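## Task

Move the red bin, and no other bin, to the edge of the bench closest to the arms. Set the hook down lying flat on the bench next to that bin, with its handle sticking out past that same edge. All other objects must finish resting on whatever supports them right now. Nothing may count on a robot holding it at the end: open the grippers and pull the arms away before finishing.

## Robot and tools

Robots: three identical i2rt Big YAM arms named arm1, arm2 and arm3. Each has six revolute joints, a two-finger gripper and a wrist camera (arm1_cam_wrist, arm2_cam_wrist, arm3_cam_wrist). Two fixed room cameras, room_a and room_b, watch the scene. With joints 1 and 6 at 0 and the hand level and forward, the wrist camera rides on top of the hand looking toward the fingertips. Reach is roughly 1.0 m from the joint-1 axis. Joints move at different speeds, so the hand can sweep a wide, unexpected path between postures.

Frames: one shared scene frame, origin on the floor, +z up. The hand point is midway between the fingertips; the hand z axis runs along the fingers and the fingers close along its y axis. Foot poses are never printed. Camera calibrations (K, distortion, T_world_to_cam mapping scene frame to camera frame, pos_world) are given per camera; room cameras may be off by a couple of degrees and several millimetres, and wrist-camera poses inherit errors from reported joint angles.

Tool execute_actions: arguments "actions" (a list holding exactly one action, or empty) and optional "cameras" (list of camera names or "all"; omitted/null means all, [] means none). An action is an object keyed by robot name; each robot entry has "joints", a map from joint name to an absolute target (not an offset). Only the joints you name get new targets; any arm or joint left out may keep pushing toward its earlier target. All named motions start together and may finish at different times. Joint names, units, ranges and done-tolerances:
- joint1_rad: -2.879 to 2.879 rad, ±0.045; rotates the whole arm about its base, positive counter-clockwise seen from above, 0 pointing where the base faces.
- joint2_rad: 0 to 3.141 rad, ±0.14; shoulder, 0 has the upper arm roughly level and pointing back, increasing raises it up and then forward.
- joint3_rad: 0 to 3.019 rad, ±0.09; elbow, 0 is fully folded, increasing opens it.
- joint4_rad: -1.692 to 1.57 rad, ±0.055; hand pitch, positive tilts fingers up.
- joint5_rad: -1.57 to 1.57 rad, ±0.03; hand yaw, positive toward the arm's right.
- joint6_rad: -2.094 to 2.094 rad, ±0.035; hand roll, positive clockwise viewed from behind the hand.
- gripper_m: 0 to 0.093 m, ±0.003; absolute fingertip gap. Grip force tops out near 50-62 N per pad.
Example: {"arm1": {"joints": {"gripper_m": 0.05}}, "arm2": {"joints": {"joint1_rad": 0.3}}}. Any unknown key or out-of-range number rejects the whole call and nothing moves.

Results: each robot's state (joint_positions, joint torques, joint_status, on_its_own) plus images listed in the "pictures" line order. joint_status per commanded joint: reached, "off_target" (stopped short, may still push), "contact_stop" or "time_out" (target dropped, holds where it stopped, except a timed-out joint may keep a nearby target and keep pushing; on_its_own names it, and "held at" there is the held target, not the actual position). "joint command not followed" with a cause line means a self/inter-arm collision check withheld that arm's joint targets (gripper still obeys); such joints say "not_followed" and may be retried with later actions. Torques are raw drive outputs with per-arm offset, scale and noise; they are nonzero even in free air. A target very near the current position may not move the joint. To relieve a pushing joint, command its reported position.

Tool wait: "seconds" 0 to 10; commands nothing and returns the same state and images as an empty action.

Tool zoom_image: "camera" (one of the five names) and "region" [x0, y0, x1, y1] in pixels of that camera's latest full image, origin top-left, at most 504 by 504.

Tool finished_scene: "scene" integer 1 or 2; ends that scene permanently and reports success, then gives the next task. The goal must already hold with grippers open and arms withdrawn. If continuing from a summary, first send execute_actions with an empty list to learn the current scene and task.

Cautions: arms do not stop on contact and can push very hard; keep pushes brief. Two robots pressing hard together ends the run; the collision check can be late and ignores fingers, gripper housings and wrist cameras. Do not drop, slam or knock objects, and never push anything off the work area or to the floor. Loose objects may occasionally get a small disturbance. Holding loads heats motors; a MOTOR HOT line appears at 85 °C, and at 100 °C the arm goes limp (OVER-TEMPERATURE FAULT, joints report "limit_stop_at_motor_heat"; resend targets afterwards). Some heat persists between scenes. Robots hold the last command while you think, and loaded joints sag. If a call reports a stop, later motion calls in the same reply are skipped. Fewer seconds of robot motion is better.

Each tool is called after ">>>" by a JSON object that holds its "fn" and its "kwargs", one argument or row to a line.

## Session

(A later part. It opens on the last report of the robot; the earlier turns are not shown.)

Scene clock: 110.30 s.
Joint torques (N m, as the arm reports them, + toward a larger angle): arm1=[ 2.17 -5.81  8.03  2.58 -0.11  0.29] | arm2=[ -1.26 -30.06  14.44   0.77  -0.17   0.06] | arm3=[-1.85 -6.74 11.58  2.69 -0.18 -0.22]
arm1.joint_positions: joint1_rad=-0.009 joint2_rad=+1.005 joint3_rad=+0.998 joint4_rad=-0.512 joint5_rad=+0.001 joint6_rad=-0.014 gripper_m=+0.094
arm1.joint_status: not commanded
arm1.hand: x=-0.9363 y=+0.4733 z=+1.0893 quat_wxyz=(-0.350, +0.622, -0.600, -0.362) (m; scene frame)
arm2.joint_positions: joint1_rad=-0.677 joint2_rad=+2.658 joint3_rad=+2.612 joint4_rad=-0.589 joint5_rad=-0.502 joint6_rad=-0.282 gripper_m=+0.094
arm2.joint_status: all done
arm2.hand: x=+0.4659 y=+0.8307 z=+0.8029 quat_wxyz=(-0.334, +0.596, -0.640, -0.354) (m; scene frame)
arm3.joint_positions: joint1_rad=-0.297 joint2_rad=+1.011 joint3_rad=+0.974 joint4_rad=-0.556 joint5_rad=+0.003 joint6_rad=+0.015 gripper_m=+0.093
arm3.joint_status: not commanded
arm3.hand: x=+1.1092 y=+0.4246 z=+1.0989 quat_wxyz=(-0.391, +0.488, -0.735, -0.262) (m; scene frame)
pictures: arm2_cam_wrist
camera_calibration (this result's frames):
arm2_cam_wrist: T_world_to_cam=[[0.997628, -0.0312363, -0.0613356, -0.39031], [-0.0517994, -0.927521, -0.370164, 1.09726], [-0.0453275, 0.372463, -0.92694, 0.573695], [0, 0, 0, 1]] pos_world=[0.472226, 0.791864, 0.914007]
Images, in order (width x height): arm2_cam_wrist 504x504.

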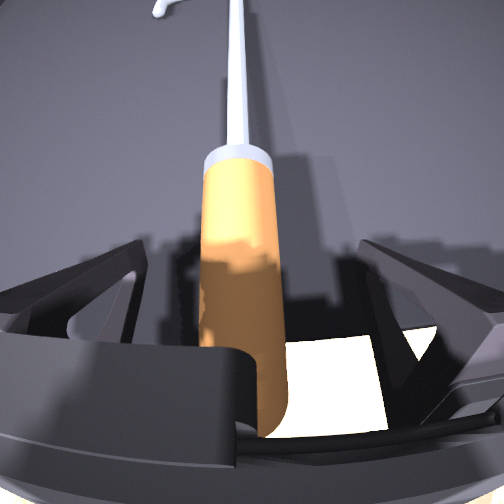

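>>> {"fn": "execute_actions", "kwargs": {
  "actions": [
    {"arm2":{"joints":{"gripper_m":0}}}
  ],
  "cameras": []
}}

>>> {"fn": "execute_actions", "kwargs": {
  "actions": [
    {"arm2":{"joints":{"joint2_rad":2.2,"joint4_rad":-0.9}}}
  ],
  "cameras": []
}}

>>> {"fn": "execute_actions", "kwargs": {
  "actions": [
    {"arm2":{"joints":{"joint1_rad":0.515,"joint5_rad":0.5,"joint6_rad":0.28}},"arm1":{"joints":{"joint1_rad":0.3}}}
  ],
  "cameras": []
}}

>>> {"fn": "execute_actions", "kwargs": {
  "actions": [
    {"arm2":{"joints":{"joint2_rad":2.6,"joint4_rad":-0.62}}}
  ],
  "cameras": ["arm2_cam_wrist","room_b"]
}}

Scene clock: 115.07 s.
Joint torques (N m, as the arm reports them, + toward a larger angle): arm1=[ 2.08 -5.96  8.02  2.57 -0.1   0.29] | arm2=[ -1.31 -29.14  14.57   1.2   -0.14   0.07] | arm3=[-1.88 -6.79 11.55  2.68 -0.23 -0.23]
arm1.joint_positions: joint1_rad=-0.009 joint2_rad=+1.005 joint3_rad=+0.998 joint4_rad=-0.512 joint5_rad=+0.001 joint6_rad=-0.014 gripper_m=+0.094
arm1.joint_status: not commanded
arm1.hand: x=-0.9363 y=+0.4733 z=+1.0893 quat_wxyz=(-0.350, +0.622, -0.600, -0.362) (m; scene frame)
arm2.joint_positions: joint1_rad=-0.676 joint2_rad=+2.658 joint3_rad=+2.612 joint4_rad=-0.596 joint5_rad=-0.501 joint6_rad=-0.282 gripper_m=+0.030
arm2.joint_status: gripper_m off_target (ended at +0.030, target +0.000)
arm2.hand: x=+0.4648 y=+0.8302 z=+0.8016 quat_wxyz=(-0.331, +0.596, -0.641, -0.353) (m; scene frame)
arm3.joint_positions: joint1_rad=-0.297 joint2_rad=+1.011 joint3_rad=+0.974 joint4_rad=-0.556 joint5_rad=+0.003 joint6_rad=+0.015 gripper_m=+0.093
arm3.joint_status: not commanded
arm3.hand: x=+1.1092 y=+0.4246 z=+1.0989 quat_wxyz=(-0.391, +0.488, -0.735, -0.262) (m; scene frame)
pictures: none
No camera images: the call's "cameras" was empty. Leave "cameras" out to get every camera's image.

Scene clock: 117.03 s.
Joint torques (N m, as the arm reports them, + toward a larger angle): arm1=[ 2.08 -5.86  8.02  2.55 -0.11  0.28] | arm2=[ -1.58 -29.68  14.3    2.41  -0.38   0.11] | arm3=[-1.98 -6.66 11.55  2.64 -0.19 -0.23]
arm1.joint_positions: joint1_rad=-0.009 joint2_rad=+1.005 joint3_rad=+0.998 joint4_rad=-0.512 joint5_rad=+0.001 joint6_rad=-0.014 gripper_m=+0.094
arm1.joint_status: not commanded
arm1.hand: x=-0.9363 y=+0.4733 z=+1.0893 quat_wxyz=(-0.350, +0.622, -0.600, -0.362) (m; scene frame)
arm2.joint_positions: joint1_rad=-0.676 joint2_rad=+2.234 joint3_rad=+2.609 joint4_rad=-0.922 joint5_rad=-0.495 joint6_rad=-0.282 gripper_m=+0.030
arm2.joint_status: all done
arm2.hand: x=+0.4138 y=+0.7553 z=+1.1180 quat_wxyz=(-0.372, +0.591, -0.619, -0.359) (m; scene frame)
arm3.joint_positions: joint1_rad=-0.297 joint2_rad=+1.011 joint3_rad=+0.974 joint4_rad=-0.556 joint5_rad=+0.003 joint6_rad=+0.015 gripper_m=+0.093
arm3.joint_status: not commanded
arm3.hand: x=+1.1092 y=+0.4246 z=+1.0989 quat_wxyz=(-0.391, +0.488, -0.735, -0.262) (m; scene frame)
pictures: none
No camera images: the call's "cameras" was empty. Leave "cameras" out to get every camera's image.

Scene clock: 119.47 s.
Joint torques (N m, as the arm reports them, + toward a larger angle): arm1=[ 1.03 -5.89  8.02  2.58 -0.09  0.28] | arm2=[ -1.8  -31.64  14.25   2.44   0.44   0.19] | arm3=[-1.51 -6.63 11.55  2.63 -0.18 -0.21]
arm1.joint_positions: joint1_rad=+0.305 joint2_rad=+1.005 joint3_rad=+0.998 joint4_rad=-0.512 joint5_rad=+0.001 joint6_rad=-0.013 gripper_m=+0.094
arm1.joint_status: all done
arm1.hand: x=-1.0810 y=+0.4462 z=+1.0909 quat_wxyz=(-0.290, +0.707, -0.495, -0.413) (m; scene frame)
arm2.joint_positions: joint1_rad=+0.518 joint2_rad=+2.250 joint3_rad=+2.609 joint4_rad=-0.922 joint5_rad=+0.495 joint6_rad=+0.264 gripper_m=+0.030
arm2.joint_status: all done
arm2.hand: x=-0.4164 y=+0.7674 z=+1.1088 quat_wxyz=(-0.361, +0.621, -0.594, -0.362) (m; scene frame)
arm3.joint_positions: joint1_rad=-0.297 joint2_rad=+1.011 joint3_rad=+0.974 joint4_rad=-0.556 joint5_rad=+0.003 joint6_rad=+0.015 gripper_m=+0.093
arm3.joint_status: not commanded
arm3.hand: x=+1.1092 y=+0.4246 z=+1.0989 quat_wxyz=(-0.391, +0.488, -0.735, -0.262) (m; scene frame)
pictures: none
No camera images: the call's "cameras" was empty. Leave "cameras" out to get every camera's image.

Scene clock: 120.70 s.
Joint torques (N m, as the arm reports them, + toward a larger angle): arm1=[ 1.01 -5.8   8.06  2.59 -0.1   0.28] | arm2=[ -1.33 -35.51  14.43   1.54   0.47   0.08] | arm3=[-2.12 -7.06 11.62  2.67 -0.18 -0.21]
arm1.joint_positions: joint1_rad=+0.305 joint2_rad=+1.005 joint3_rad=+0.998 joint4_rad=-0.512 joint5_rad=+0.001 joint6_rad=-0.013 gripper_m=+0.094
arm1.joint_status: not commanded
arm1.hand: x=-1.0810 y=+0.4462 z=+1.0909 quat_wxyz=(-0.290, +0.707, -0.495, -0.413) (m; scene frame)
arm2.joint_positions: joint1_rad=+0.523 joint2_rad=+2.653 joint3_rad=+2.612 joint4_rad=-0.626 joint5_rad=+0.496 joint6_rad=+0.283 gripper_m=+0.030
arm2.joint_status: all done
arm2.hand: x=-0.4700 y=+0.8339 z=+0.8052 quat_wxyz=(-0.347, +0.642, -0.603, -0.322) (m; scene frame)
arm3.joint_positions: joint1_rad=-0.297 joint2_rad=+1.011 joint3_rad=+0.974 joint4_rad=-0.556 joint5_rad=+0.003 joint6_rad=+0.015 gripper_m=+0.093
arm3.joint_status: not commanded
arm3.hand: x=+1.1092 y=+0.4246 z=+1.0989 quat_wxyz=(-0.391, +0.488, -0.735, -0.262) (m; scene frame)
pictures: arm2_cam_wrist, room_b
camera_calibration (this result's frames):
arm2_cam_wrist: T_world_to_cam=[[0.997873, 0.0401083, 0.0513926, 0.3935], [0.0553391, -0.937864, -0.342563, 1.08942], [0.0344596, 0.344679, -0.938088, 0.601922], [0, 0, 0, 1]] pos_world=[-0.473692, 0.798474, 0.917628]
Images, in order (width x height): arm2_cam_wrist 504x504, room_b 896x504.

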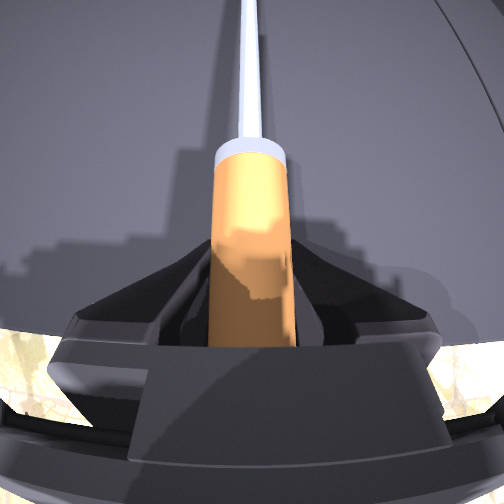

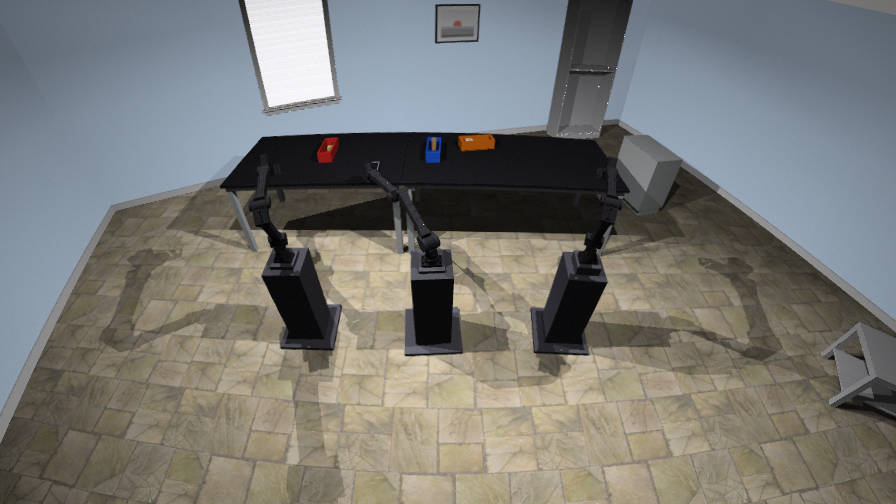

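>>> {"fn": "execute_actions", "kwargs": {
  "actions": [
    {"arm2":{"joints":{"gripper_m":0.093,"joint2_rad":2.64}}}
  ],
  "cameras": []
}}

>>> {"fn": "execute_actions", "kwargs": {
  "actions": [
    {"arm2":{"joints":{"joint2_rad":2.4}}}
  ],
  "cameras": []
}}

>>> {"fn": "execute_actions", "kwargs": {
  "actions": [
    {"arm2":{"joints":{"joint1_rad":-0.4,"joint2_rad":1.0,"joint3_rad":1.0,"joint5_rad":0,"joint6_rad":0}}}
  ],
  "cameras": []
}}

>>> {"fn": "execute_actions", "kwargs": {
  "actions": [
    {"arm1":{"joints":{"joint1_rad":-0.61,"joint2_rad":2.5,"joint3_rad":2.64,"joint4_rad":-0.62,"joint5_rad":-0.5,"joint6_rad":-0.28}}}
  ],
  "cameras": ["arm1_cam_wrist"]
}}

Scene clock: 126.20 s.
Joint torques (N m, as the arm reports them, + toward a larger angle): arm1=[ 1.05 -5.79  8.04  2.56 -0.1   0.28] | arm2=[ -1.8  -32.03  14.51   1.64   0.47   0.06] | arm3=[-1.95 -6.52 11.58  2.71 -0.21 -0.24]
arm1.joint_positions: joint1_rad=+0.305 joint2_rad=+1.005 joint3_rad=+0.998 joint4_rad=-0.512 joint5_rad=+0.001 joint6_rad=-0.013 gripper_m=+0.094
arm1.joint_status: not commanded
arm1.hand: x=-1.0810 y=+0.4462 z=+1.0909 quat_wxyz=(-0.290, +0.707, -0.495, -0.413) (m; scene frame)
arm2.joint_positions: joint1_rad=+0.523 joint2_rad=+2.653 joint3_rad=+2.612 joint4_rad=-0.626 joint5_rad=+0.496 joint6_rad=+0.283 gripper_m=+0.093
arm2.joint_status: all done
arm2.hand: x=-0.4700 y=+0.8339 z=+0.8052 quat_wxyz=(-0.347, +0.642, -0.603, -0.322) (m; scene frame)
arm3.joint_positions: joint1_rad=-0.297 joint2_rad=+1.011 joint3_rad=+0.974 joint4_rad=-0.556 joint5_rad=+0.003 joint6_rad=+0.015 gripper_m=+0.093
arm3.joint_status: not commanded
arm3.hand: x=+1.1092 y=+0.4246 z=+1.0989 quat_wxyz=(-0.391, +0.488, -0.735, -0.262) (m; scene frame)
pictures: none
No camera images: the call's "cameras" was empty. Leave "cameras" out to get every camera's image.

Scene clock: 127.67 s.
Joint torques (N m, as the arm reports them, + toward a larger angle): arm1=[ 1.09 -5.78  8.03  2.59 -0.1   0.28] | arm2=[ -1.59 -27.27  13.15   1.88   0.34   0.04] | arm3=[-1.96 -6.5  11.52  2.67 -0.2  -0.25]
arm1.joint_positions: joint1_rad=+0.305 joint2_rad=+1.005 joint3_rad=+0.998 joint4_rad=-0.512 joint5_rad=+0.001 joint6_rad=-0.013 gripper_m=+0.094
arm1.joint_status: not commanded
arm1.hand: x=-1.0810 y=+0.4462 z=+1.0909 quat_wxyz=(-0.290, +0.707, -0.495, -0.413) (m; scene frame)
arm2.joint_positions: joint1_rad=+0.523 joint2_rad=+2.382 joint3_rad=+2.624 joint4_rad=-0.623 joint5_rad=+0.497 joint6_rad=+0.283 gripper_m=+0.093
arm2.joint_status: all done
arm2.hand: x=-0.4553 y=+0.8167 z=+1.0620 quat_wxyz=(-0.373, +0.568, -0.588, -0.440) (m; scene frame)
arm3.joint_positions: joint1_rad=-0.297 joint2_rad=+1.011 joint3_rad=+0.974 joint4_rad=-0.556 joint5_rad=+0.003 joint6_rad=+0.015 gripper_m=+0.093
arm3.joint_status: not commanded
arm3.hand: x=+1.1092 y=+0.4246 z=+1.0989 quat_wxyz=(-0.391, +0.488, -0.735, -0.262) (m; scene frame)
pictures: none
No camera images: the call's "cameras" was empty. Leave "cameras" out to get every camera's image.

Scene clock: 129.70 s.
Joint torques (N m, as the arm reports them, + toward a larger angle): arm1=[ 1.03 -5.88  8.01  2.59 -0.1   0.28] | arm2=[-1.43 -7.99 12.76  1.81 -0.03 -0.04] | arm3=[-1.76 -6.99 11.53  2.64 -0.21 -0.25]
arm1.joint_positions: joint1_rad=+0.305 joint2_rad=+1.005 joint3_rad=+0.998 joint4_rad=-0.512 joint5_rad=+0.001 joint6_rad=-0.013 gripper_m=+0.094
arm1.joint_status: not commanded
arm1.hand: x=-1.0810 y=+0.4462 z=+1.0909 quat_wxyz=(-0.290, +0.707, -0.495, -0.413) (m; scene frame)
arm2.joint_positions: joint1_rad=-0.397 joint2_rad=+1.004 joint3_rad=+0.989 joint4_rad=-0.623 joint5_rad=+0.002 joint6_rad=+0.016 gripper_m=+0.093
arm2.joint_status: all done
arm2.hand: x=+0.1391 y=+0.4357 z=+1.0469 quat_wxyz=(-0.360, +0.515, -0.732, -0.262) (m; scene frame)
arm3.joint_positions: joint1_rad=-0.297 joint2_rad=+1.011 joint3_rad=+0.974 joint4_rad=-0.556 joint5_rad=+0.003 joint6_rad=+0.015 gripper_m=+0.093
arm3.joint_status: not commanded
arm3.hand: x=+1.1092 y=+0.4246 z=+1.0989 quat_wxyz=(-0.391, +0.488, -0.735, -0.262) (m; scene frame)
pictures: none
No camera images: the call's "cameras" was empty. Leave "cameras" out to get every camera's image.

Scene clock: 131.80 s.
Joint torques (N m, as the arm reports them, + toward a larger angle): arm1=[  1.04 -26.4   11.36   2.02  -0.36   0.02] | arm2=[-1.8  -7.71 12.8   1.65 -0.03 -0.04] | arm3=[-1.66 -6.84 11.58  2.65 -0.19 -0.22]
arm1.joint_positions: joint1_rad=-0.602 joint2_rad=+2.522 joint3_rad=+2.585 joint4_rad=-0.620 joint5_rad=-0.497 joint6_rad=-0.266 gripper_m=+0.094
arm1.joint_status: all done
arm1.hand: x=-0.4907 y=+0.8422 z=+0.9240 quat_wxyz=(-0.358, +0.597, -0.612, -0.376) (m; scene frame)
arm2.joint_positions: joint1_rad=-0.397 joint2_rad=+1.004 joint3_rad=+0.989 joint4_rad=-0.623 joint5_rad=+0.002 joint6_rad=+0.016 gripper_m=+0.093
arm2.joint_status: not commanded
arm2.hand: x=+0.1391 y=+0.4357 z=+1.0469 quat_wxyz=(-0.360, +0.515, -0.732, -0.262) (m; scene frame)
arm3.joint_positions: joint1_rad=-0.297 joint2_rad=+1.011 joint3_rad=+0.974 joint4_rad=-0.556 joint5_rad=+0.003 joint6_rad=+0.015 gripper_m=+0.093
arm3.joint_status: not commanded
arm3.hand: x=+1.1092 y=+0.4246 z=+1.0989 quat_wxyz=(-0.391, +0.488, -0.735, -0.262) (m; scene frame)
pictures: arm1_cam_wrist
camera_calibration (this result's frames):
arm1_cam_wrist: T_world_to_cam=[[0.999664, 0.00183912, -0.0258474, 0.510813], [-0.00974541, -0.897565, -0.440774, 1.16266], [-0.0240104, 0.440878, -0.897246, 0.570254], [0, 0, 0, 1]] pos_world=[-0.485619, 0.791215, 1.03733]
Images, in order (width x height): arm1_cam_wrist 504x504.

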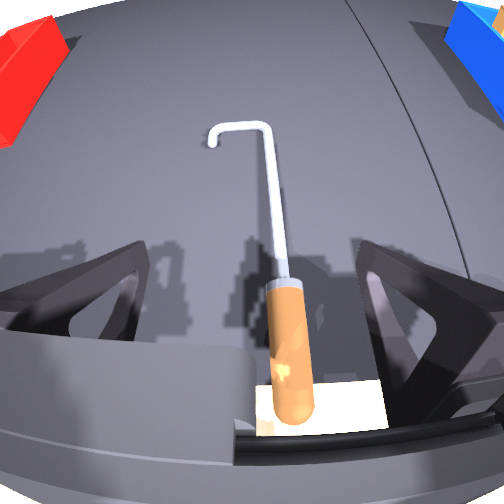

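>>> {"fn": "execute_actions", "kwargs": {
  "actions": [
    {"arm1":{"joints":{"joint1_rad":-0.65,"joint2_rad":2.66}}}
  ],
  "cameras": ["arm1_cam_wrist"]
}}

Scene clock: 135.30 s.
Joint torques (N m, as the arm reports them, + toward a larger angle): arm1=[  2.16 -26.83  10.19   1.65  -0.29   0.12] | arm2=[-1.33 -7.36 12.79  1.55 -0.04 -0.06] | arm3=[-2.1  -6.4  11.66  2.67 -0.2  -0.24]
arm1.joint_positions: joint1_rad=-0.656 joint2_rad=+2.680 joint3_rad=+2.602 joint4_rad=-0.614 joint5_rad=-0.500 joint6_rad=-0.276 gripper_m=+0.094
arm1.joint_status: all done
arm1.hand: x=-0.4464 y=+0.8213 z=+0.7885 quat_wxyz=(-0.312, +0.589, -0.656, -0.353) (m; scene frame)
arm2.joint_positions: joint1_rad=-0.397 joint2_rad=+1.004 joint3_rad=+0.989 joint4_rad=-0.623 joint5_rad=+0.002 joint6_rad=+0.016 gripper_m=+0.093
arm2.joint_status: not commanded
arm2.hand: x=+0.1391 y=+0.4357 z=+1.0469 quat_wxyz=(-0.360, +0.515, -0.732, -0.262) (m; scene frame)
arm3.joint_positions: joint1_rad=-0.297 joint2_rad=+1.011 joint3_rad=+0.974 joint4_rad=-0.556 joint5_rad=+0.003 joint6_rad=+0.015 gripper_m=+0.093
arm3.joint_status: not commanded
arm3.hand: x=+1.1092 y=+0.4246 z=+1.0989 quat_wxyz=(-0.391, +0.488, -0.735, -0.262) (m; scene frame)
pictures: arm1_cam_wrist
camera_calibration (this result's frames):
arm1_cam_wrist: T_world_to_cam=[[0.994718, -0.0487245, -0.0903461, 0.553338], [-0.0764467, -0.939018, -0.335262, 1.00563], [-0.0685012, 0.340398, -0.937783, 0.553598], [0, 0, 0, 1]] pos_world=[-0.435616, 0.782822, 0.906297]
Images, in order (width x height): arm1_cam_wrist 504x504.

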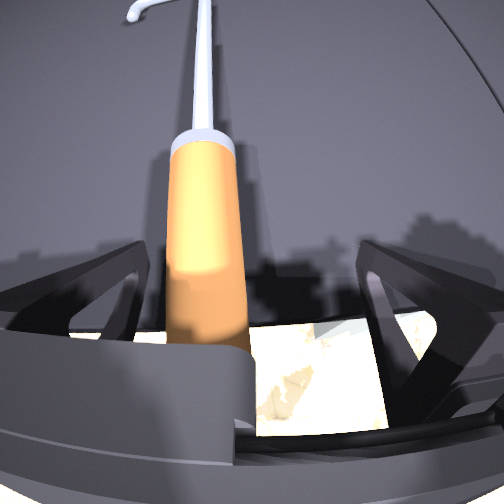

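>>> {"fn": "execute_actions", "kwargs": {
  "actions": [
    {"arm1":{"joints":{"gripper_m":0,"joint1_rad":-0.635,"joint2_rad":2.65}}}
  ],
  "cameras": []
}}

>>> {"fn": "execute_actions", "kwargs": {
  "actions": [
    {"arm1":{"joints":{"joint2_rad":2.1,"joint3_rad":2.2,"joint4_rad":-0.6}}}
  ],
  "cameras": []
}}

>>> {"fn": "execute_actions", "kwargs": {
  "actions": [
    {"arm1":{"joints":{"joint1_rad":0.195,"joint4_rad":0.0,"joint5_rad":0.89,"joint6_rad":-1.57}}}
  ],
  "cameras": []
}}

>>> {"fn": "execute_actions", "kwargs": {
  "actions": [
    {"arm1":{"joints":{"joint2_rad":2.33,"joint4_rad":0.23}}}
  ]
}}

Scene clock: 143.47 s.
Joint torques (N m, as the arm reports them, + toward a larger angle): arm1=[  2.21 -27.45  10.15   1.82  -0.47   0.12] | arm2=[-1.65 -7.81 12.86  1.59 -0.04 -0.06] | arm3=[-1.68 -6.61 11.52  2.66 -0.18 -0.22]
arm1.joint_positions: joint1_rad=-0.641 joint2_rad=+2.678 joint3_rad=+2.602 joint4_rad=-0.617 joint5_rad=-0.496 joint6_rad=-0.277 gripper_m=+0.030
arm1.joint_status: gripper_m off_target (ended at +0.030, target +0.000); the others done
arm1.hand: x=-0.4582 y=+0.8279 z=+0.7890 quat_wxyz=(-0.310, +0.594, -0.653, -0.353) (m; scene frame)
arm2.joint_positions: joint1_rad=-0.397 joint2_rad=+1.004 joint3_rad=+0.989 joint4_rad=-0.623 joint5_rad=+0.002 joint6_rad=+0.016 gripper_m=+0.093
arm2.joint_status: not commanded
arm2.hand: x=+0.1391 y=+0.4357 z=+1.0469 quat_wxyz=(-0.360, +0.515, -0.732, -0.262) (m; scene frame)
arm3.joint_positions: joint1_rad=-0.297 joint2_rad=+1.011 joint3_rad=+0.974 joint4_rad=-0.556 joint5_rad=+0.003 joint6_rad=+0.015 gripper_m=+0.093
arm3.joint_status: not commanded
arm3.hand: x=+1.1092 y=+0.4246 z=+1.0989 quat_wxyz=(-0.391, +0.488, -0.735, -0.262) (m; scene frame)
pictures: none
No camera images: the call's "cameras" was empty. Leave "cameras" out to get every camera's image.

Scene clock: 145.17 s.
Joint torques (N m, as the arm reports them, + toward a larger angle): arm1=[  2.06 -23.64   9.72   2.68  -0.52   0.13] | arm2=[-1.33 -7.5  12.84  1.72 -0.05 -0.07] | arm3=[-1.81 -6.8  11.58  2.74 -0.18 -0.23]
arm1.joint_positions: joint1_rad=-0.641 joint2_rad=+2.132 joint3_rad=+2.170 joint4_rad=-0.618 joint5_rad=-0.494 joint6_rad=-0.277 gripper_m=+0.030
arm1.joint_status: all done
arm1.hand: x=-0.5084 y=+0.7494 z=+1.0291 quat_wxyz=(-0.358, +0.590, -0.627, -0.363) (m; scene frame)
arm2.joint_positions: joint1_rad=-0.397 joint2_rad=+1.004 joint3_rad=+0.989 joint4_rad=-0.623 joint5_rad=+0.002 joint6_rad=+0.016 gripper_m=+0.093
arm2.joint_status: not commanded
arm2.hand: x=+0.1391 y=+0.4357 z=+1.0469 quat_wxyz=(-0.360, +0.515, -0.732, -0.262) (m; scene frame)
arm3.joint_positions: joint1_rad=-0.297 joint2_rad=+1.011 joint3_rad=+0.974 joint4_rad=-0.556 joint5_rad=+0.003 joint6_rad=+0.015 gripper_m=+0.093
arm3.joint_status: not commanded
arm3.hand: x=+1.1092 y=+0.4246 z=+1.0989 quat_wxyz=(-0.391, +0.488, -0.735, -0.262) (m; scene frame)
pictures: none
No camera images: the call's "cameras" was empty. Leave "cameras" out to get every camera's image.

Scene clock: 148.50 s.
Joint torques (N m, as the arm reports them, + toward a larger angle): arm1=[  1.06 -24.61   9.96   3.61  -0.02  -0.1 ] | arm2=[-1.48 -7.74 12.78  1.68 -0.03 -0.05] | arm3=[-1.54 -6.8  11.63  2.74 -0.19 -0.22]
arm1.joint_positions: joint1_rad=+0.203 joint2_rad=+2.144 joint3_rad=+2.167 joint4_rad=-0.041 joint5_rad=+0.890 joint6_rad=-1.533 gripper_m=+0.030
arm1.joint_status: joint6_rad time_out (moved -1.256 of -1.293); the others done
arm1.on_its_own: joint6_rad reads -1.533 and still pushes toward -1.570 since a time_out
arm1.hand: x=-0.9952 y=+0.8573 z=+1.1471 quat_wxyz=(-0.669, +0.671, -0.239, +0.211) (m; scene frame)
arm2.joint_positions: joint1_rad=-0.397 joint2_rad=+1.004 joint3_rad=+0.989 joint4_rad=-0.623 joint5_rad=+0.002 joint6_rad=+0.016 gripper_m=+0.093
arm2.joint_status: not commanded
arm2.hand: x=+0.1391 y=+0.4357 z=+1.0469 quat_wxyz=(-0.360, +0.515, -0.732, -0.262) (m; scene frame)
arm3.joint_positions: joint1_rad=-0.297 joint2_rad=+1.011 joint3_rad=+0.974 joint4_rad=-0.556 joint5_rad=+0.003 joint6_rad=+0.015 gripper_m=+0.093
arm3.joint_status: not commanded
arm3.hand: x=+1.1092 y=+0.4246 z=+1.0989 quat_wxyz=(-0.391, +0.488, -0.735, -0.262) (m; scene frame)
pictures: none
No camera images: the call's "cameras" was empty. Leave "cameras" out to get every camera's image.

not run: a stop came earlier in this reply.

>>> {"fn": "execute_actions", "kwargs": {
  "actions": [
    {"arm1":{"joints":{"joint1_rad":0.13,"joint2_rad":2.33,"joint4_rad":0.23,"joint5_rad":0.83,"joint6_rad":-1.6}}}
  ]
}}

Scene clock: 153.67 s.
Joint torques (N m, as the arm reports them, + toward a larger angle): arm1=[  2.34 -29.34  11.2    3.6    0.    -0.08] | arm2=[-1.68 -7.25 12.77  1.63 -0.07 -0.09] | arm3=[-1.85 -6.51 11.56  2.68 -0.19 -0.23]
arm1.joint_positions: joint1_rad=+0.121 joint2_rad=+2.408 joint3_rad=+2.145 joint4_rad=+0.190 joint5_rad=+0.830 joint6_rad=-1.565 gripper_m=+0.030
arm1.joint_status: joint6_rad time_out (moved -0.032 of -0.067); the others done
arm1.on_its_own: joint6_rad reads -1.565 and still pushes toward -1.600 since a time_out
arm1.hand: x=-0.9436 y=+0.9180 z=+0.9488 quat_wxyz=(-0.645, +0.690, -0.226, +0.238) (m; scene frame)
arm2.joint_positions: joint1_rad=-0.397 joint2_rad=+1.004 joint3_rad=+0.989 joint4_rad=-0.623 joint5_rad=+0.002 joint6_rad=+0.016 gripper_m=+0.093
arm2.joint_status: not commanded
arm2.hand: x=+0.1391 y=+0.4357 z=+1.0469 quat_wxyz=(-0.360, +0.515, -0.732, -0.262) (m; scene frame)
arm3.joint_positions: joint1_rad=-0.297 joint2_rad=+1.011 joint3_rad=+0.974 joint4_rad=-0.556 joint5_rad=+0.003 joint6_rad=+0.015 gripper_m=+0.093
arm3.joint_status: not commanded
arm3.hand: x=+1.1092 y=+0.4246 z=+1.0989 quat_wxyz=(-0.391, +0.488, -0.735, -0.262) (m; scene frame)
pictures: arm1_cam_wrist, arm2_cam_wrist, arm3_cam_wrist, room_a, room_b
camera_calibration (this result's frames):
arm1_cam_wrist: T_world_to_cam=[[0.000168862, 0.0735189, 0.997294, -1.01559], [0.263481, -0.962057, 0.0708767, 1.0687], [0.964664, 0.262756, -0.0195333, 0.811854], [0, 0, 0, 1]] pos_world=[-1.06458, 0.889501, 0.952958]
arm2_cam_wrist: T_world_to_cam=[[0.94586, -0.323909, -0.0207533, 0.0306292], [-0.31618, -0.905068, -0.284398, 0.74155], [0.0733361, 0.275563, -0.958482, 0.99097], [0, 0, 0, 1]] pos_world=[0.132818, 0.408, 1.16136]
arm3_cam_wrist: T_world_to_cam=[[0.925519, -0.378684, -0.00356905, -0.861513], [-0.356318, -0.867585, -0.346893, 1.14977], [0.128267, 0.322328, -0.937898, 0.874558], [0, 0, 0, 1]] pos_world=[1.09485, 0.389386, 1.21602]
Images, in order (width x height): arm1_cam_wrist 504x504, arm2_cam_wrist 504x504, arm3_cam_wrist 504x504, room_a 896x504, room_b 896x504.

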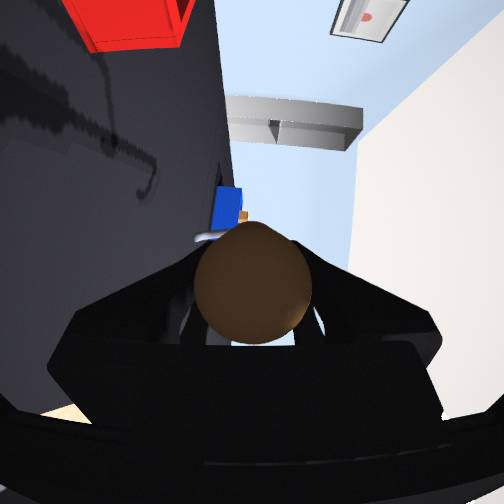

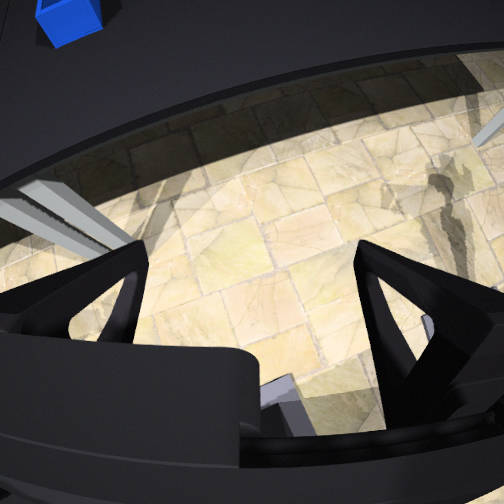

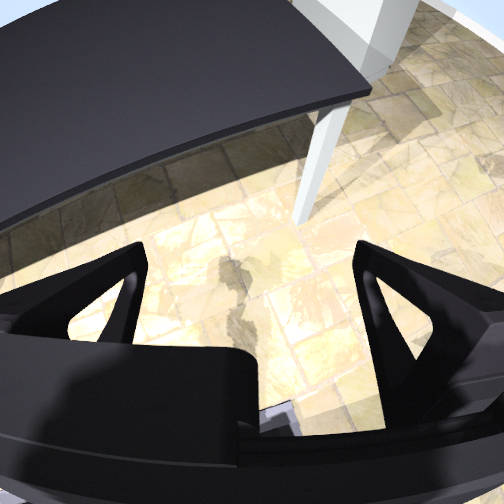

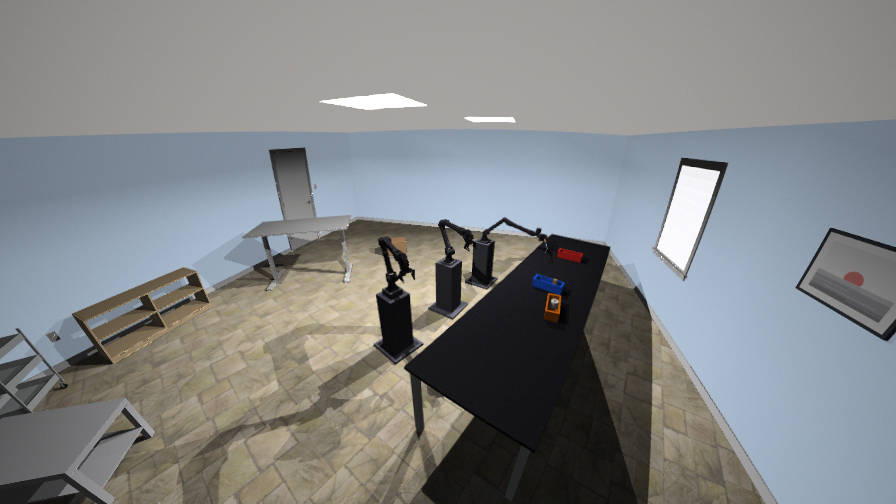

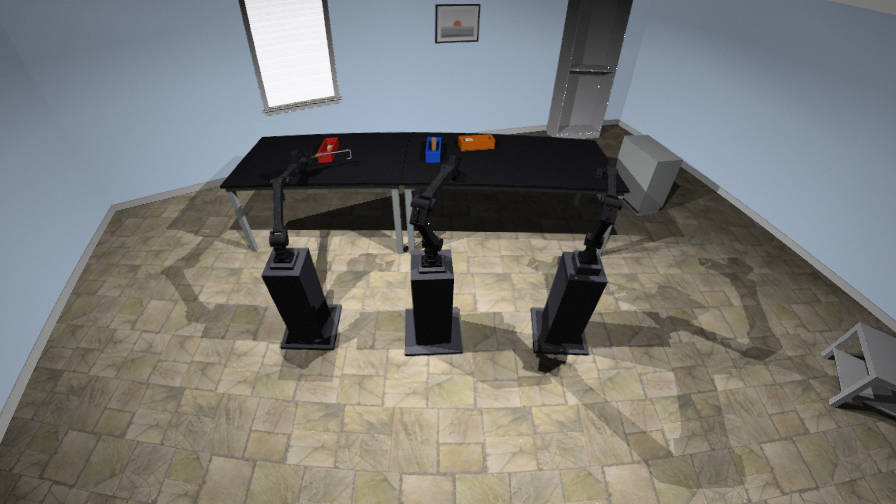

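>>> {"fn": "execute_actions", "kwargs": {
  "actions": [
    {"arm1":{"joints":{"joint1_rad":-0.225,"joint2_rad":2.25,"joint4_rad":0.2,"joint5_rad":-0.82,"joint6_rad":-1.57}}}
  ],
  "cameras": ["arm1_cam_wrist","room_a","room_b"]
}}

Scene clock: 160.83 s.
Joint torques (N m, as the arm reports them, + toward a larger angle): arm1=[  2.38 -27.76  11.3    3.02  -0.07   0.14] | arm2=[-1.78 -7.6  12.79  1.75 -0.05 -0.05] | arm3=[-1.86 -6.76 11.56  2.6  -0.2  -0.24]
arm1.joint_positions: joint1_rad=-0.234 joint2_rad=+2.315 joint3_rad=+2.145 joint4_rad=+0.172 joint5_rad=-0.820 joint6_rad=-1.559 gripper_m=+0.030
arm1.joint_status: all done
arm1.hand: x=-0.8728 y=+0.9055 z=+1.0264 quat_wxyz=(-0.674, +0.671, +0.210, -0.225) (m; scene frame)
arm2.joint_positions: joint1_rad=-0.397 joint2_rad=+1.004 joint3_rad=+0.989 joint4_rad=-0.623 joint5_rad=+0.002 joint6_rad=+0.016 gripper_m=+0.093
arm2.joint_status: not commanded
arm2.hand: x=+0.1391 y=+0.4357 z=+1.0469 quat_wxyz=(-0.360, +0.515, -0.732, -0.262) (m; scene frame)
arm3.joint_positions: joint1_rad=-0.297 joint2_rad=+1.011 joint3_rad=+0.974 joint4_rad=-0.556 joint5_rad=+0.003 joint6_rad=+0.015 gripper_m=+0.093
arm3.joint_status: not commanded
arm3.hand: x=+1.1092 y=+0.4246 z=+1.0989 quat_wxyz=(-0.391, +0.488, -0.735, -0.262) (m; scene frame)
pictures: arm1_cam_wrist, room_a, room_b
camera_calibration (this result's frames):
arm1_cam_wrist: T_world_to_cam=[[0.0121945, -0.000223793, 0.999926, -1.01751], [0.999874, -0.0102053, -0.0121962, 0.898647], [0.0102072, 0.999948, 0.0000993169, -0.772364], [0, 0, 0, 1]] pos_world=[-0.878241, 0.781267, 1.02847]
Images, in order (width x height): arm1_cam_wrist 504x504, room_a 896x504, room_b 896x504.

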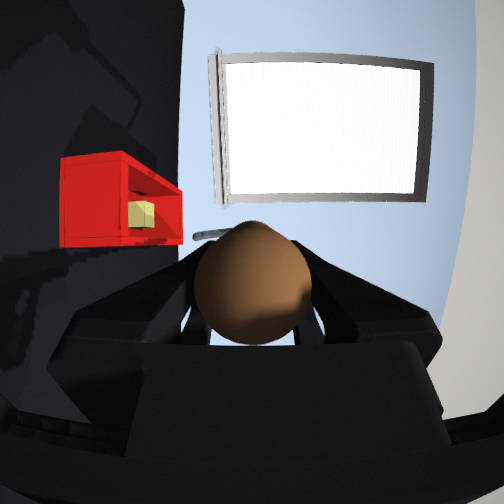

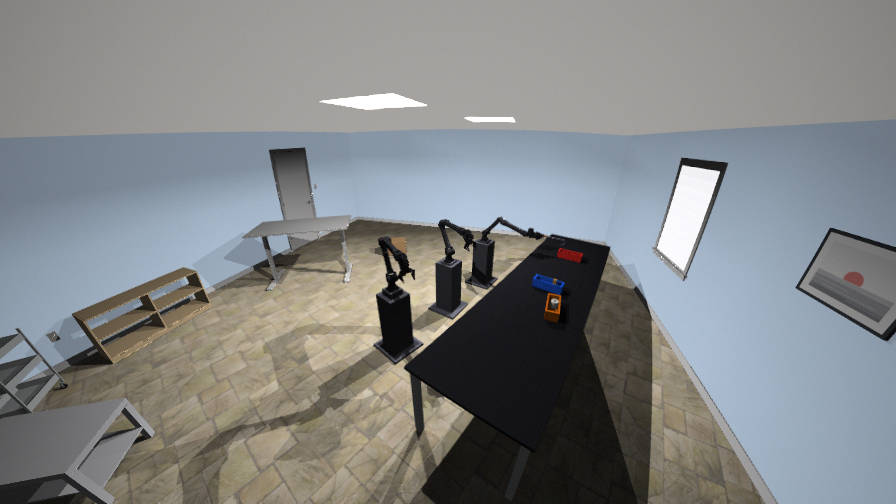

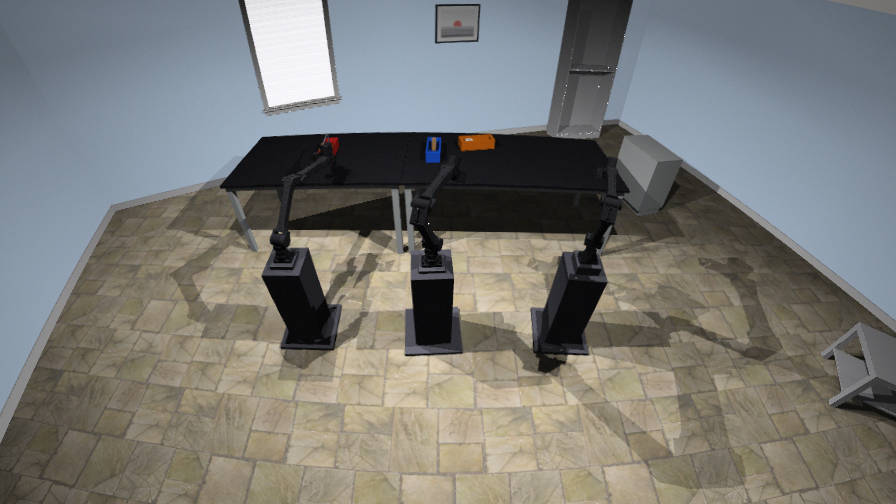

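>>> {"fn": "execute_actions", "kwargs": {
  "actions": [
    {"arm1":{"joints":{"joint1_rad":-0.18,"joint2_rad":2.41,"joint4_rad":0.36,"joint5_rad":-0.78}}}
  ],
  "cameras": ["arm1_cam_wrist","room_a"]
}}

>>> {"fn": "zoom_image", "kwargs": {
  "camera": "room_a",
  "region": [500, 210, 620, 280]
}}

Scene clock: 167.63 s.
Joint torques (N m, as the arm reports them, + toward a larger angle): arm1=[  1.33 -29.22  10.97   3.68  -0.1    0.13] | arm2=[-1.46 -7.44 12.85  1.64 -0.04 -0.08] | arm3=[-1.8  -6.54 11.6   2.68 -0.2  -0.23]
arm1.joint_positions: joint1_rad=-0.174 joint2_rad=+2.484 joint3_rad=+2.145 joint4_rad=+0.314 joint5_rad=-0.779 joint6_rad=-1.559 gripper_m=+0.030
arm1.joint_status: all done
arm1.hand: x=-0.9205 y=+0.9298 z=+0.9052 quat_wxyz=(-0.664, +0.677, +0.212, -0.235) (m; scene frame)
arm2.joint_positions: joint1_rad=-0.397 joint2_rad=+1.004 joint3_rad=+0.989 joint4_rad=-0.623 joint5_rad=+0.002 joint6_rad=+0.016 gripper_m=+0.093
arm2.joint_status: not commanded
arm2.hand: x=+0.1391 y=+0.4357 z=+1.0469 quat_wxyz=(-0.360, +0.515, -0.732, -0.262) (m; scene frame)
arm3.joint_positions: joint1_rad=-0.297 joint2_rad=+1.011 joint3_rad=+0.974 joint4_rad=-0.556 joint5_rad=+0.003 joint6_rad=+0.015 gripper_m=+0.093
arm3.joint_status: not commanded
arm3.hand: x=+1.1092 y=+0.4246 z=+1.0989 quat_wxyz=(-0.391, +0.488, -0.735, -0.262) (m; scene frame)
pictures: arm1_cam_wrist, room_a
camera_calibration (this result's frames):
arm1_cam_wrist: T_world_to_cam=[[0.0163193, 0.026313, 0.999521, -0.916193], [0.999821, 0.00919127, -0.0165662, 0.930962], [-0.00962277, 0.999611, -0.0261583, -0.790325], [0, 0, 0, 1]] pos_world=[-0.923448, 0.805569, 0.910503]
Images, in order (width x height): arm1_cam_wrist 504x504, room_a 896x504.

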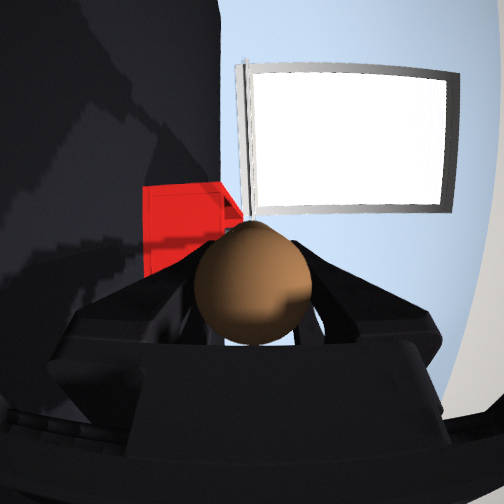

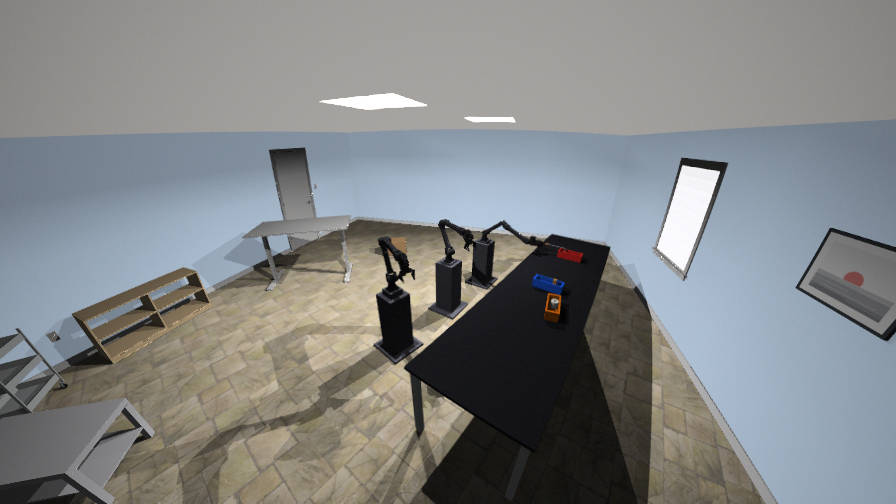

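Region (500, 210, 620, 280) of room_a's 896x504 image, scaled by 4.200, with more detail than that image has; it fills the top 294 rows of this view, and the rest is white.

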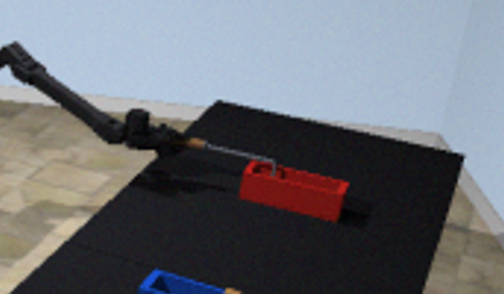

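>>> {"fn": "execute_actions", "kwargs": {
  "actions": [
    {"arm1":{"joints":{"joint1_rad":-0.21,"joint2_rad":2.26,"joint3_rad":1.75,"joint4_rad":0.57,"joint5_rad":-0.82}}}
  ],
  "cameras": []
}}

>>> {"fn": "execute_actions", "kwargs": {
  "actions": [
    {"arm1":{"joints":{"joint1_rad":-0.25,"joint2_rad":2.07,"joint3_rad":1.40,"joint4_rad":0.74,"joint5_rad":-0.855}}}
  ],
  "cameras": ["room_a"]
}}

>>> {"fn": "zoom_image", "kwargs": {
  "camera": "room_a",
  "region": [500, 210, 620, 280]
}}

Scene clock: 176.13 s.
Joint torques (N m, as the arm reports them, + toward a larger angle): arm1=[  1.76 -23.17   6.17   1.74  -0.07   0.44] | arm2=[-1.59 -7.43 12.77  1.64 -0.06 -0.07] | arm3=[-2.03 -6.76 11.58  2.61 -0.19 -0.23]
arm1.joint_positions: joint1_rad=-0.211 joint2_rad=+2.286 joint3_rad=+1.759 joint4_rad=+0.576 joint5_rad=-0.819 joint6_rad=-1.591 gripper_m=+0.031
arm1.joint_status: all done
arm1.hand: x=-0.9035 y=+0.8543 z=+0.9176 quat_wxyz=(-0.690, +0.650, +0.236, -0.213) (m; scene frame)
arm2.joint_positions: joint1_rad=-0.397 joint2_rad=+1.004 joint3_rad=+0.989 joint4_rad=-0.623 joint5_rad=+0.002 joint6_rad=+0.016 gripper_m=+0.093
arm2.joint_status: not commanded
arm2.hand: x=+0.1391 y=+0.4357 z=+1.0469 quat_wxyz=(-0.360, +0.515, -0.732, -0.262) (m; scene frame)
arm3.joint_positions: joint1_rad=-0.297 joint2_rad=+1.011 joint3_rad=+0.974 joint4_rad=-0.556 joint5_rad=+0.003 joint6_rad=+0.015 gripper_m=+0.093
arm3.joint_status: not commanded
arm3.hand: x=+1.1092 y=+0.4246 z=+1.0989 quat_wxyz=(-0.391, +0.488, -0.735, -0.262) (m; scene frame)
pictures: none
No camera images: the call's "cameras" was empty. Leave "cameras" out to get every camera's image.

Scene clock: 177.20 s.
Joint torques (N m, as the arm reports them, + toward a larger angle): arm1=[  1.85 -23.5    7.32   3.56  -0.14   0.17] | arm2=[-1.44 -7.34 12.85  1.7  -0.06 -0.07] | arm3=[-1.85 -6.73 11.7   2.67 -0.19 -0.21]
arm1.joint_positions: joint1_rad=-0.252 joint2_rad=+2.138 joint3_rad=+1.375 joint4_rad=+0.698 joint5_rad=-0.854 joint6_rad=-1.563 gripper_m=+0.031
arm1.joint_status: all done
arm1.hand: x=-0.8939 y=+0.7584 z=+0.8651 quat_wxyz=(-0.652, +0.689, +0.205, -0.241) (m; scene frame)
arm2.joint_positions: joint1_rad=-0.397 joint2_rad=+1.004 joint3_rad=+0.989 joint4_rad=-0.623 joint5_rad=+0.002 joint6_rad=+0.016 gripper_m=+0.093
arm2.joint_status: not commanded
arm2.hand: x=+0.1391 y=+0.4357 z=+1.0469 quat_wxyz=(-0.360, +0.515, -0.732, -0.262) (m; scene frame)
arm3.joint_positions: joint1_rad=-0.297 joint2_rad=+1.011 joint3_rad=+0.974 joint4_rad=-0.556 joint5_rad=+0.003 joint6_rad=+0.015 gripper_m=+0.093
arm3.joint_status: not commanded
arm3.hand: x=+1.1092 y=+0.4246 z=+1.0989 quat_wxyz=(-0.391, +0.488, -0.735, -0.262) (m; scene frame)
pictures: room_a
Images, in order (width x height): room_a 896x504.

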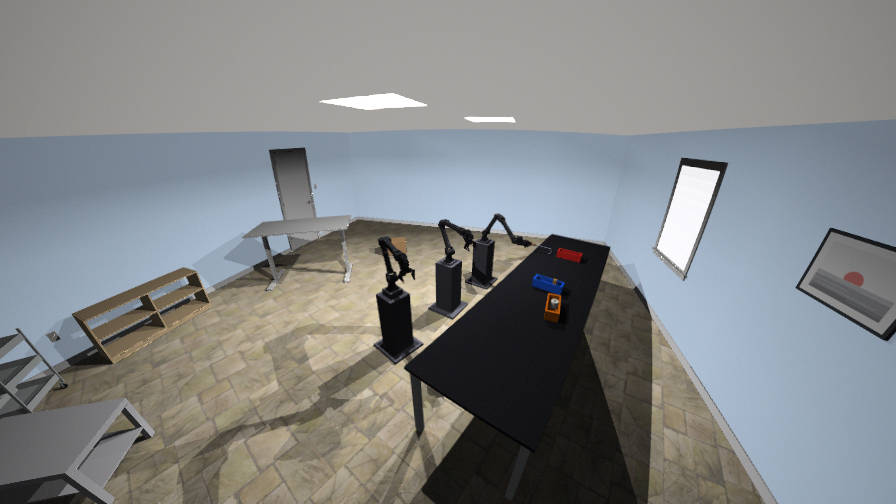

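Region (500, 210, 620, 280) of room_a's 896x504 image, scaled by 4.200, with more detail than that image has; it fills the top 294 rows of this view, and the rest is white.

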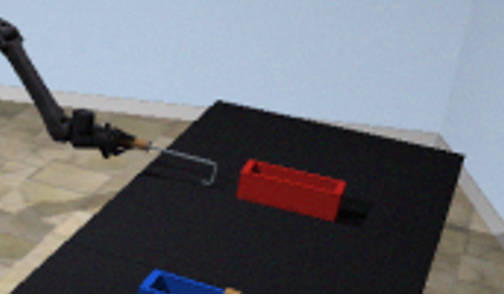

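>>> {"fn": "execute_actions", "kwargs": {
  "actions": [
    {"arm1":{"joints":{"joint2_rad":1.85,"joint4_rad":0.6}}}
  ],
  "cameras": []
}}

>>> {"fn": "execute_actions", "kwargs": {
  "actions": [
    {"arm1":{"joints":{"joint1_rad":-0.18,"joint2_rad":2.2,"joint3_rad":2.1,"joint4_rad":0.2,"joint5_rad":-0.78}}}
  ],
  "cameras": []
}}

>>> {"fn": "execute_actions", "kwargs": {
  "actions": [
    {"arm1":{"joints":{"joint2_rad":2.37,"joint4_rad":0.3}}}
  ],
  "cameras": ["room_a","arm1_cam_wrist"]
}}

>>> {"fn": "zoom_image", "kwargs": {
  "camera": "room_a",
  "region": [500, 210, 620, 280]
}}

Scene clock: 183.47 s.
Joint torques (N m, as the arm reports them, + toward a larger angle): arm1=[  1.67 -18.55   9.35   2.85  -0.07   0.12] | arm2=[-1.48 -7.56 12.8   1.75 -0.05 -0.08] | arm3=[-1.7  -6.6  11.59  2.68 -0.2  -0.24]
arm1.joint_positions: joint1_rad=-0.252 joint2_rad=+1.877 joint3_rad=+1.359 joint4_rad=+0.576 joint5_rad=-0.854 joint6_rad=-1.558 gripper_m=+0.031
arm1.joint_status: all done
arm1.hand: x=-0.8976 y=+0.7324 z=+1.0206 quat_wxyz=(-0.689, +0.652, +0.225, -0.220) (m; scene frame)
arm2.joint_positions: joint1_rad=-0.397 joint2_rad=+1.004 joint3_rad=+0.989 joint4_rad=-0.623 joint5_rad=+0.002 joint6_rad=+0.016 gripper_m=+0.093
arm2.joint_status: not commanded
arm2.hand: x=+0.1391 y=+0.4357 z=+1.0469 quat_wxyz=(-0.360, +0.515, -0.732, -0.262) (m; scene frame)
arm3.joint_positions: joint1_rad=-0.297 joint2_rad=+1.011 joint3_rad=+0.974 joint4_rad=-0.556 joint5_rad=+0.003 joint6_rad=+0.015 gripper_m=+0.093
arm3.joint_status: not commanded
arm3.hand: x=+1.1092 y=+0.4246 z=+1.0989 quat_wxyz=(-0.391, +0.488, -0.735, -0.262) (m; scene frame)
pictures: none
No camera images: the call's "cameras" was empty. Leave "cameras" out to get every camera's image.

Scene clock: 185.40 s.
Joint torques (N m, as the arm reports them, + toward a larger angle): arm1=[  1.04 -25.88  12.57   3.02  -0.24   0.15] | arm2=[-1.39 -7.9  12.84  1.71 -0.02 -0.07] | arm3=[-1.91 -6.92 11.61  2.69 -0.22 -0.22]
arm1.joint_positions: joint1_rad=-0.174 joint2_rad=+2.251 joint3_rad=+2.022 joint4_rad=+0.172 joint5_rad=-0.777 joint6_rad=-1.561 gripper_m=+0.031
arm1.joint_status: all done
arm1.hand: x=-0.9241 y=+0.8914 z=+1.0131 quat_wxyz=(-0.654, +0.687, +0.207, -0.239) (m; scene frame)
arm2.joint_positions: joint1_rad=-0.397 joint2_rad=+1.004 joint3_rad=+0.989 joint4_rad=-0.623 joint5_rad=+0.002 joint6_rad=+0.016 gripper_m=+0.093
arm2.joint_status: not commanded
arm2.hand: x=+0.1391 y=+0.4357 z=+1.0469 quat_wxyz=(-0.360, +0.515, -0.732, -0.262) (m; scene frame)
arm3.joint_positions: joint1_rad=-0.297 joint2_rad=+1.011 joint3_rad=+0.974 joint4_rad=-0.556 joint5_rad=+0.003 joint6_rad=+0.015 gripper_m=+0.093
arm3.joint_status: not commanded
arm3.hand: x=+1.1092 y=+0.4246 z=+1.0989 quat_wxyz=(-0.391, +0.488, -0.735, -0.262) (m; scene frame)
pictures: none
No camera images: the call's "cameras" was empty. Leave "cameras" out to get every camera's image.

Scene clock: 186.33 s.
Joint torques (N m, as the arm reports them, + toward a larger angle): arm1=[  1.19 -23.69  11.22   1.6    0.12   0.47] | arm2=[-1.74 -7.52 12.7   1.62 -0.04 -0.08] | arm3=[-1.98 -6.68 11.56  2.68 -0.19 -0.22]
arm1.joint_positions: joint1_rad=-0.174 joint2_rad=+2.379 joint3_rad=+2.040 joint4_rad=+0.309 joint5_rad=-0.784 joint6_rad=-1.595 gripper_m=+0.031
arm1.joint_status: all done
arm1.hand: x=-0.9235 y=+0.9089 z=+0.9394 quat_wxyz=(-0.666, +0.674, +0.226, -0.226) (m; scene frame)
arm2.joint_positions: joint1_rad=-0.397 joint2_rad=+1.004 joint3_rad=+0.989 joint4_rad=-0.623 joint5_rad=+0.002 joint6_rad=+0.016 gripper_m=+0.093
arm2.joint_status: not commanded
arm2.hand: x=+0.1391 y=+0.4357 z=+1.0469 quat_wxyz=(-0.360, +0.515, -0.732, -0.262) (m; scene frame)
arm3.joint_positions: joint1_rad=-0.297 joint2_rad=+1.011 joint3_rad=+0.974 joint4_rad=-0.556 joint5_rad=+0.003 joint6_rad=+0.015 gripper_m=+0.093
arm3.joint_status: not commanded
arm3.hand: x=+1.1092 y=+0.4246 z=+1.0989 quat_wxyz=(-0.391, +0.488, -0.735, -0.262) (m; scene frame)
pictures: arm1_cam_wrist, room_a
camera_calibration (this result's frames):
arm1_cam_wrist: T_world_to_cam=[[-0.0123537, 0.00795147, 0.999892, -0.959979], [0.999819, 0.0145748, 0.0122369, 0.902786], [-0.014476, 0.999862, -0.00813009, -0.790247], [0, 0, 0, 1]] pos_world=[-0.925921, 0.784613, 0.942404]
Images, in order (width x height): arm1_cam_wrist 504x504, room_a 896x504.

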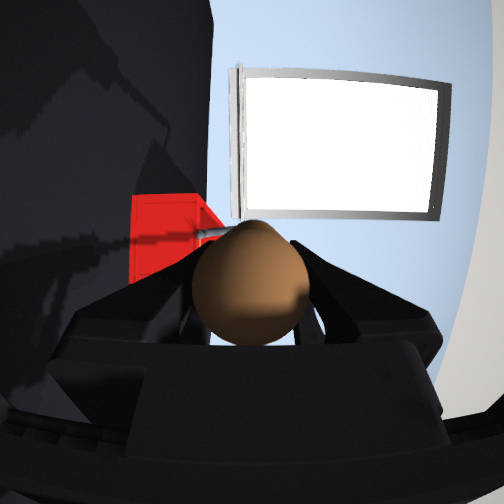

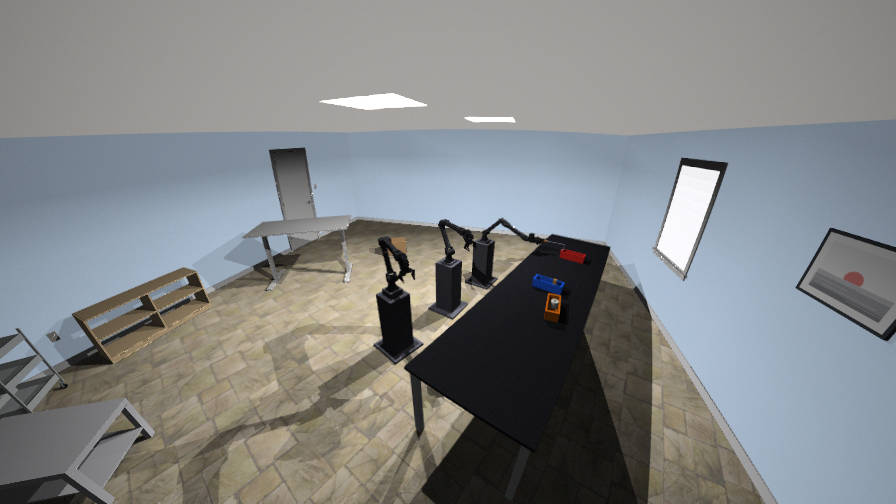

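Region (500, 210, 620, 280) of room_a's 896x504 image, scaled by 4.200, with more detail than that image has; it fills the top 294 rows of this view, and the rest is white.

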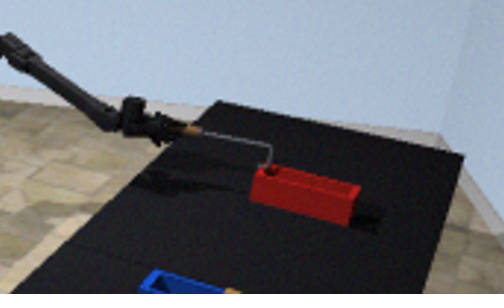

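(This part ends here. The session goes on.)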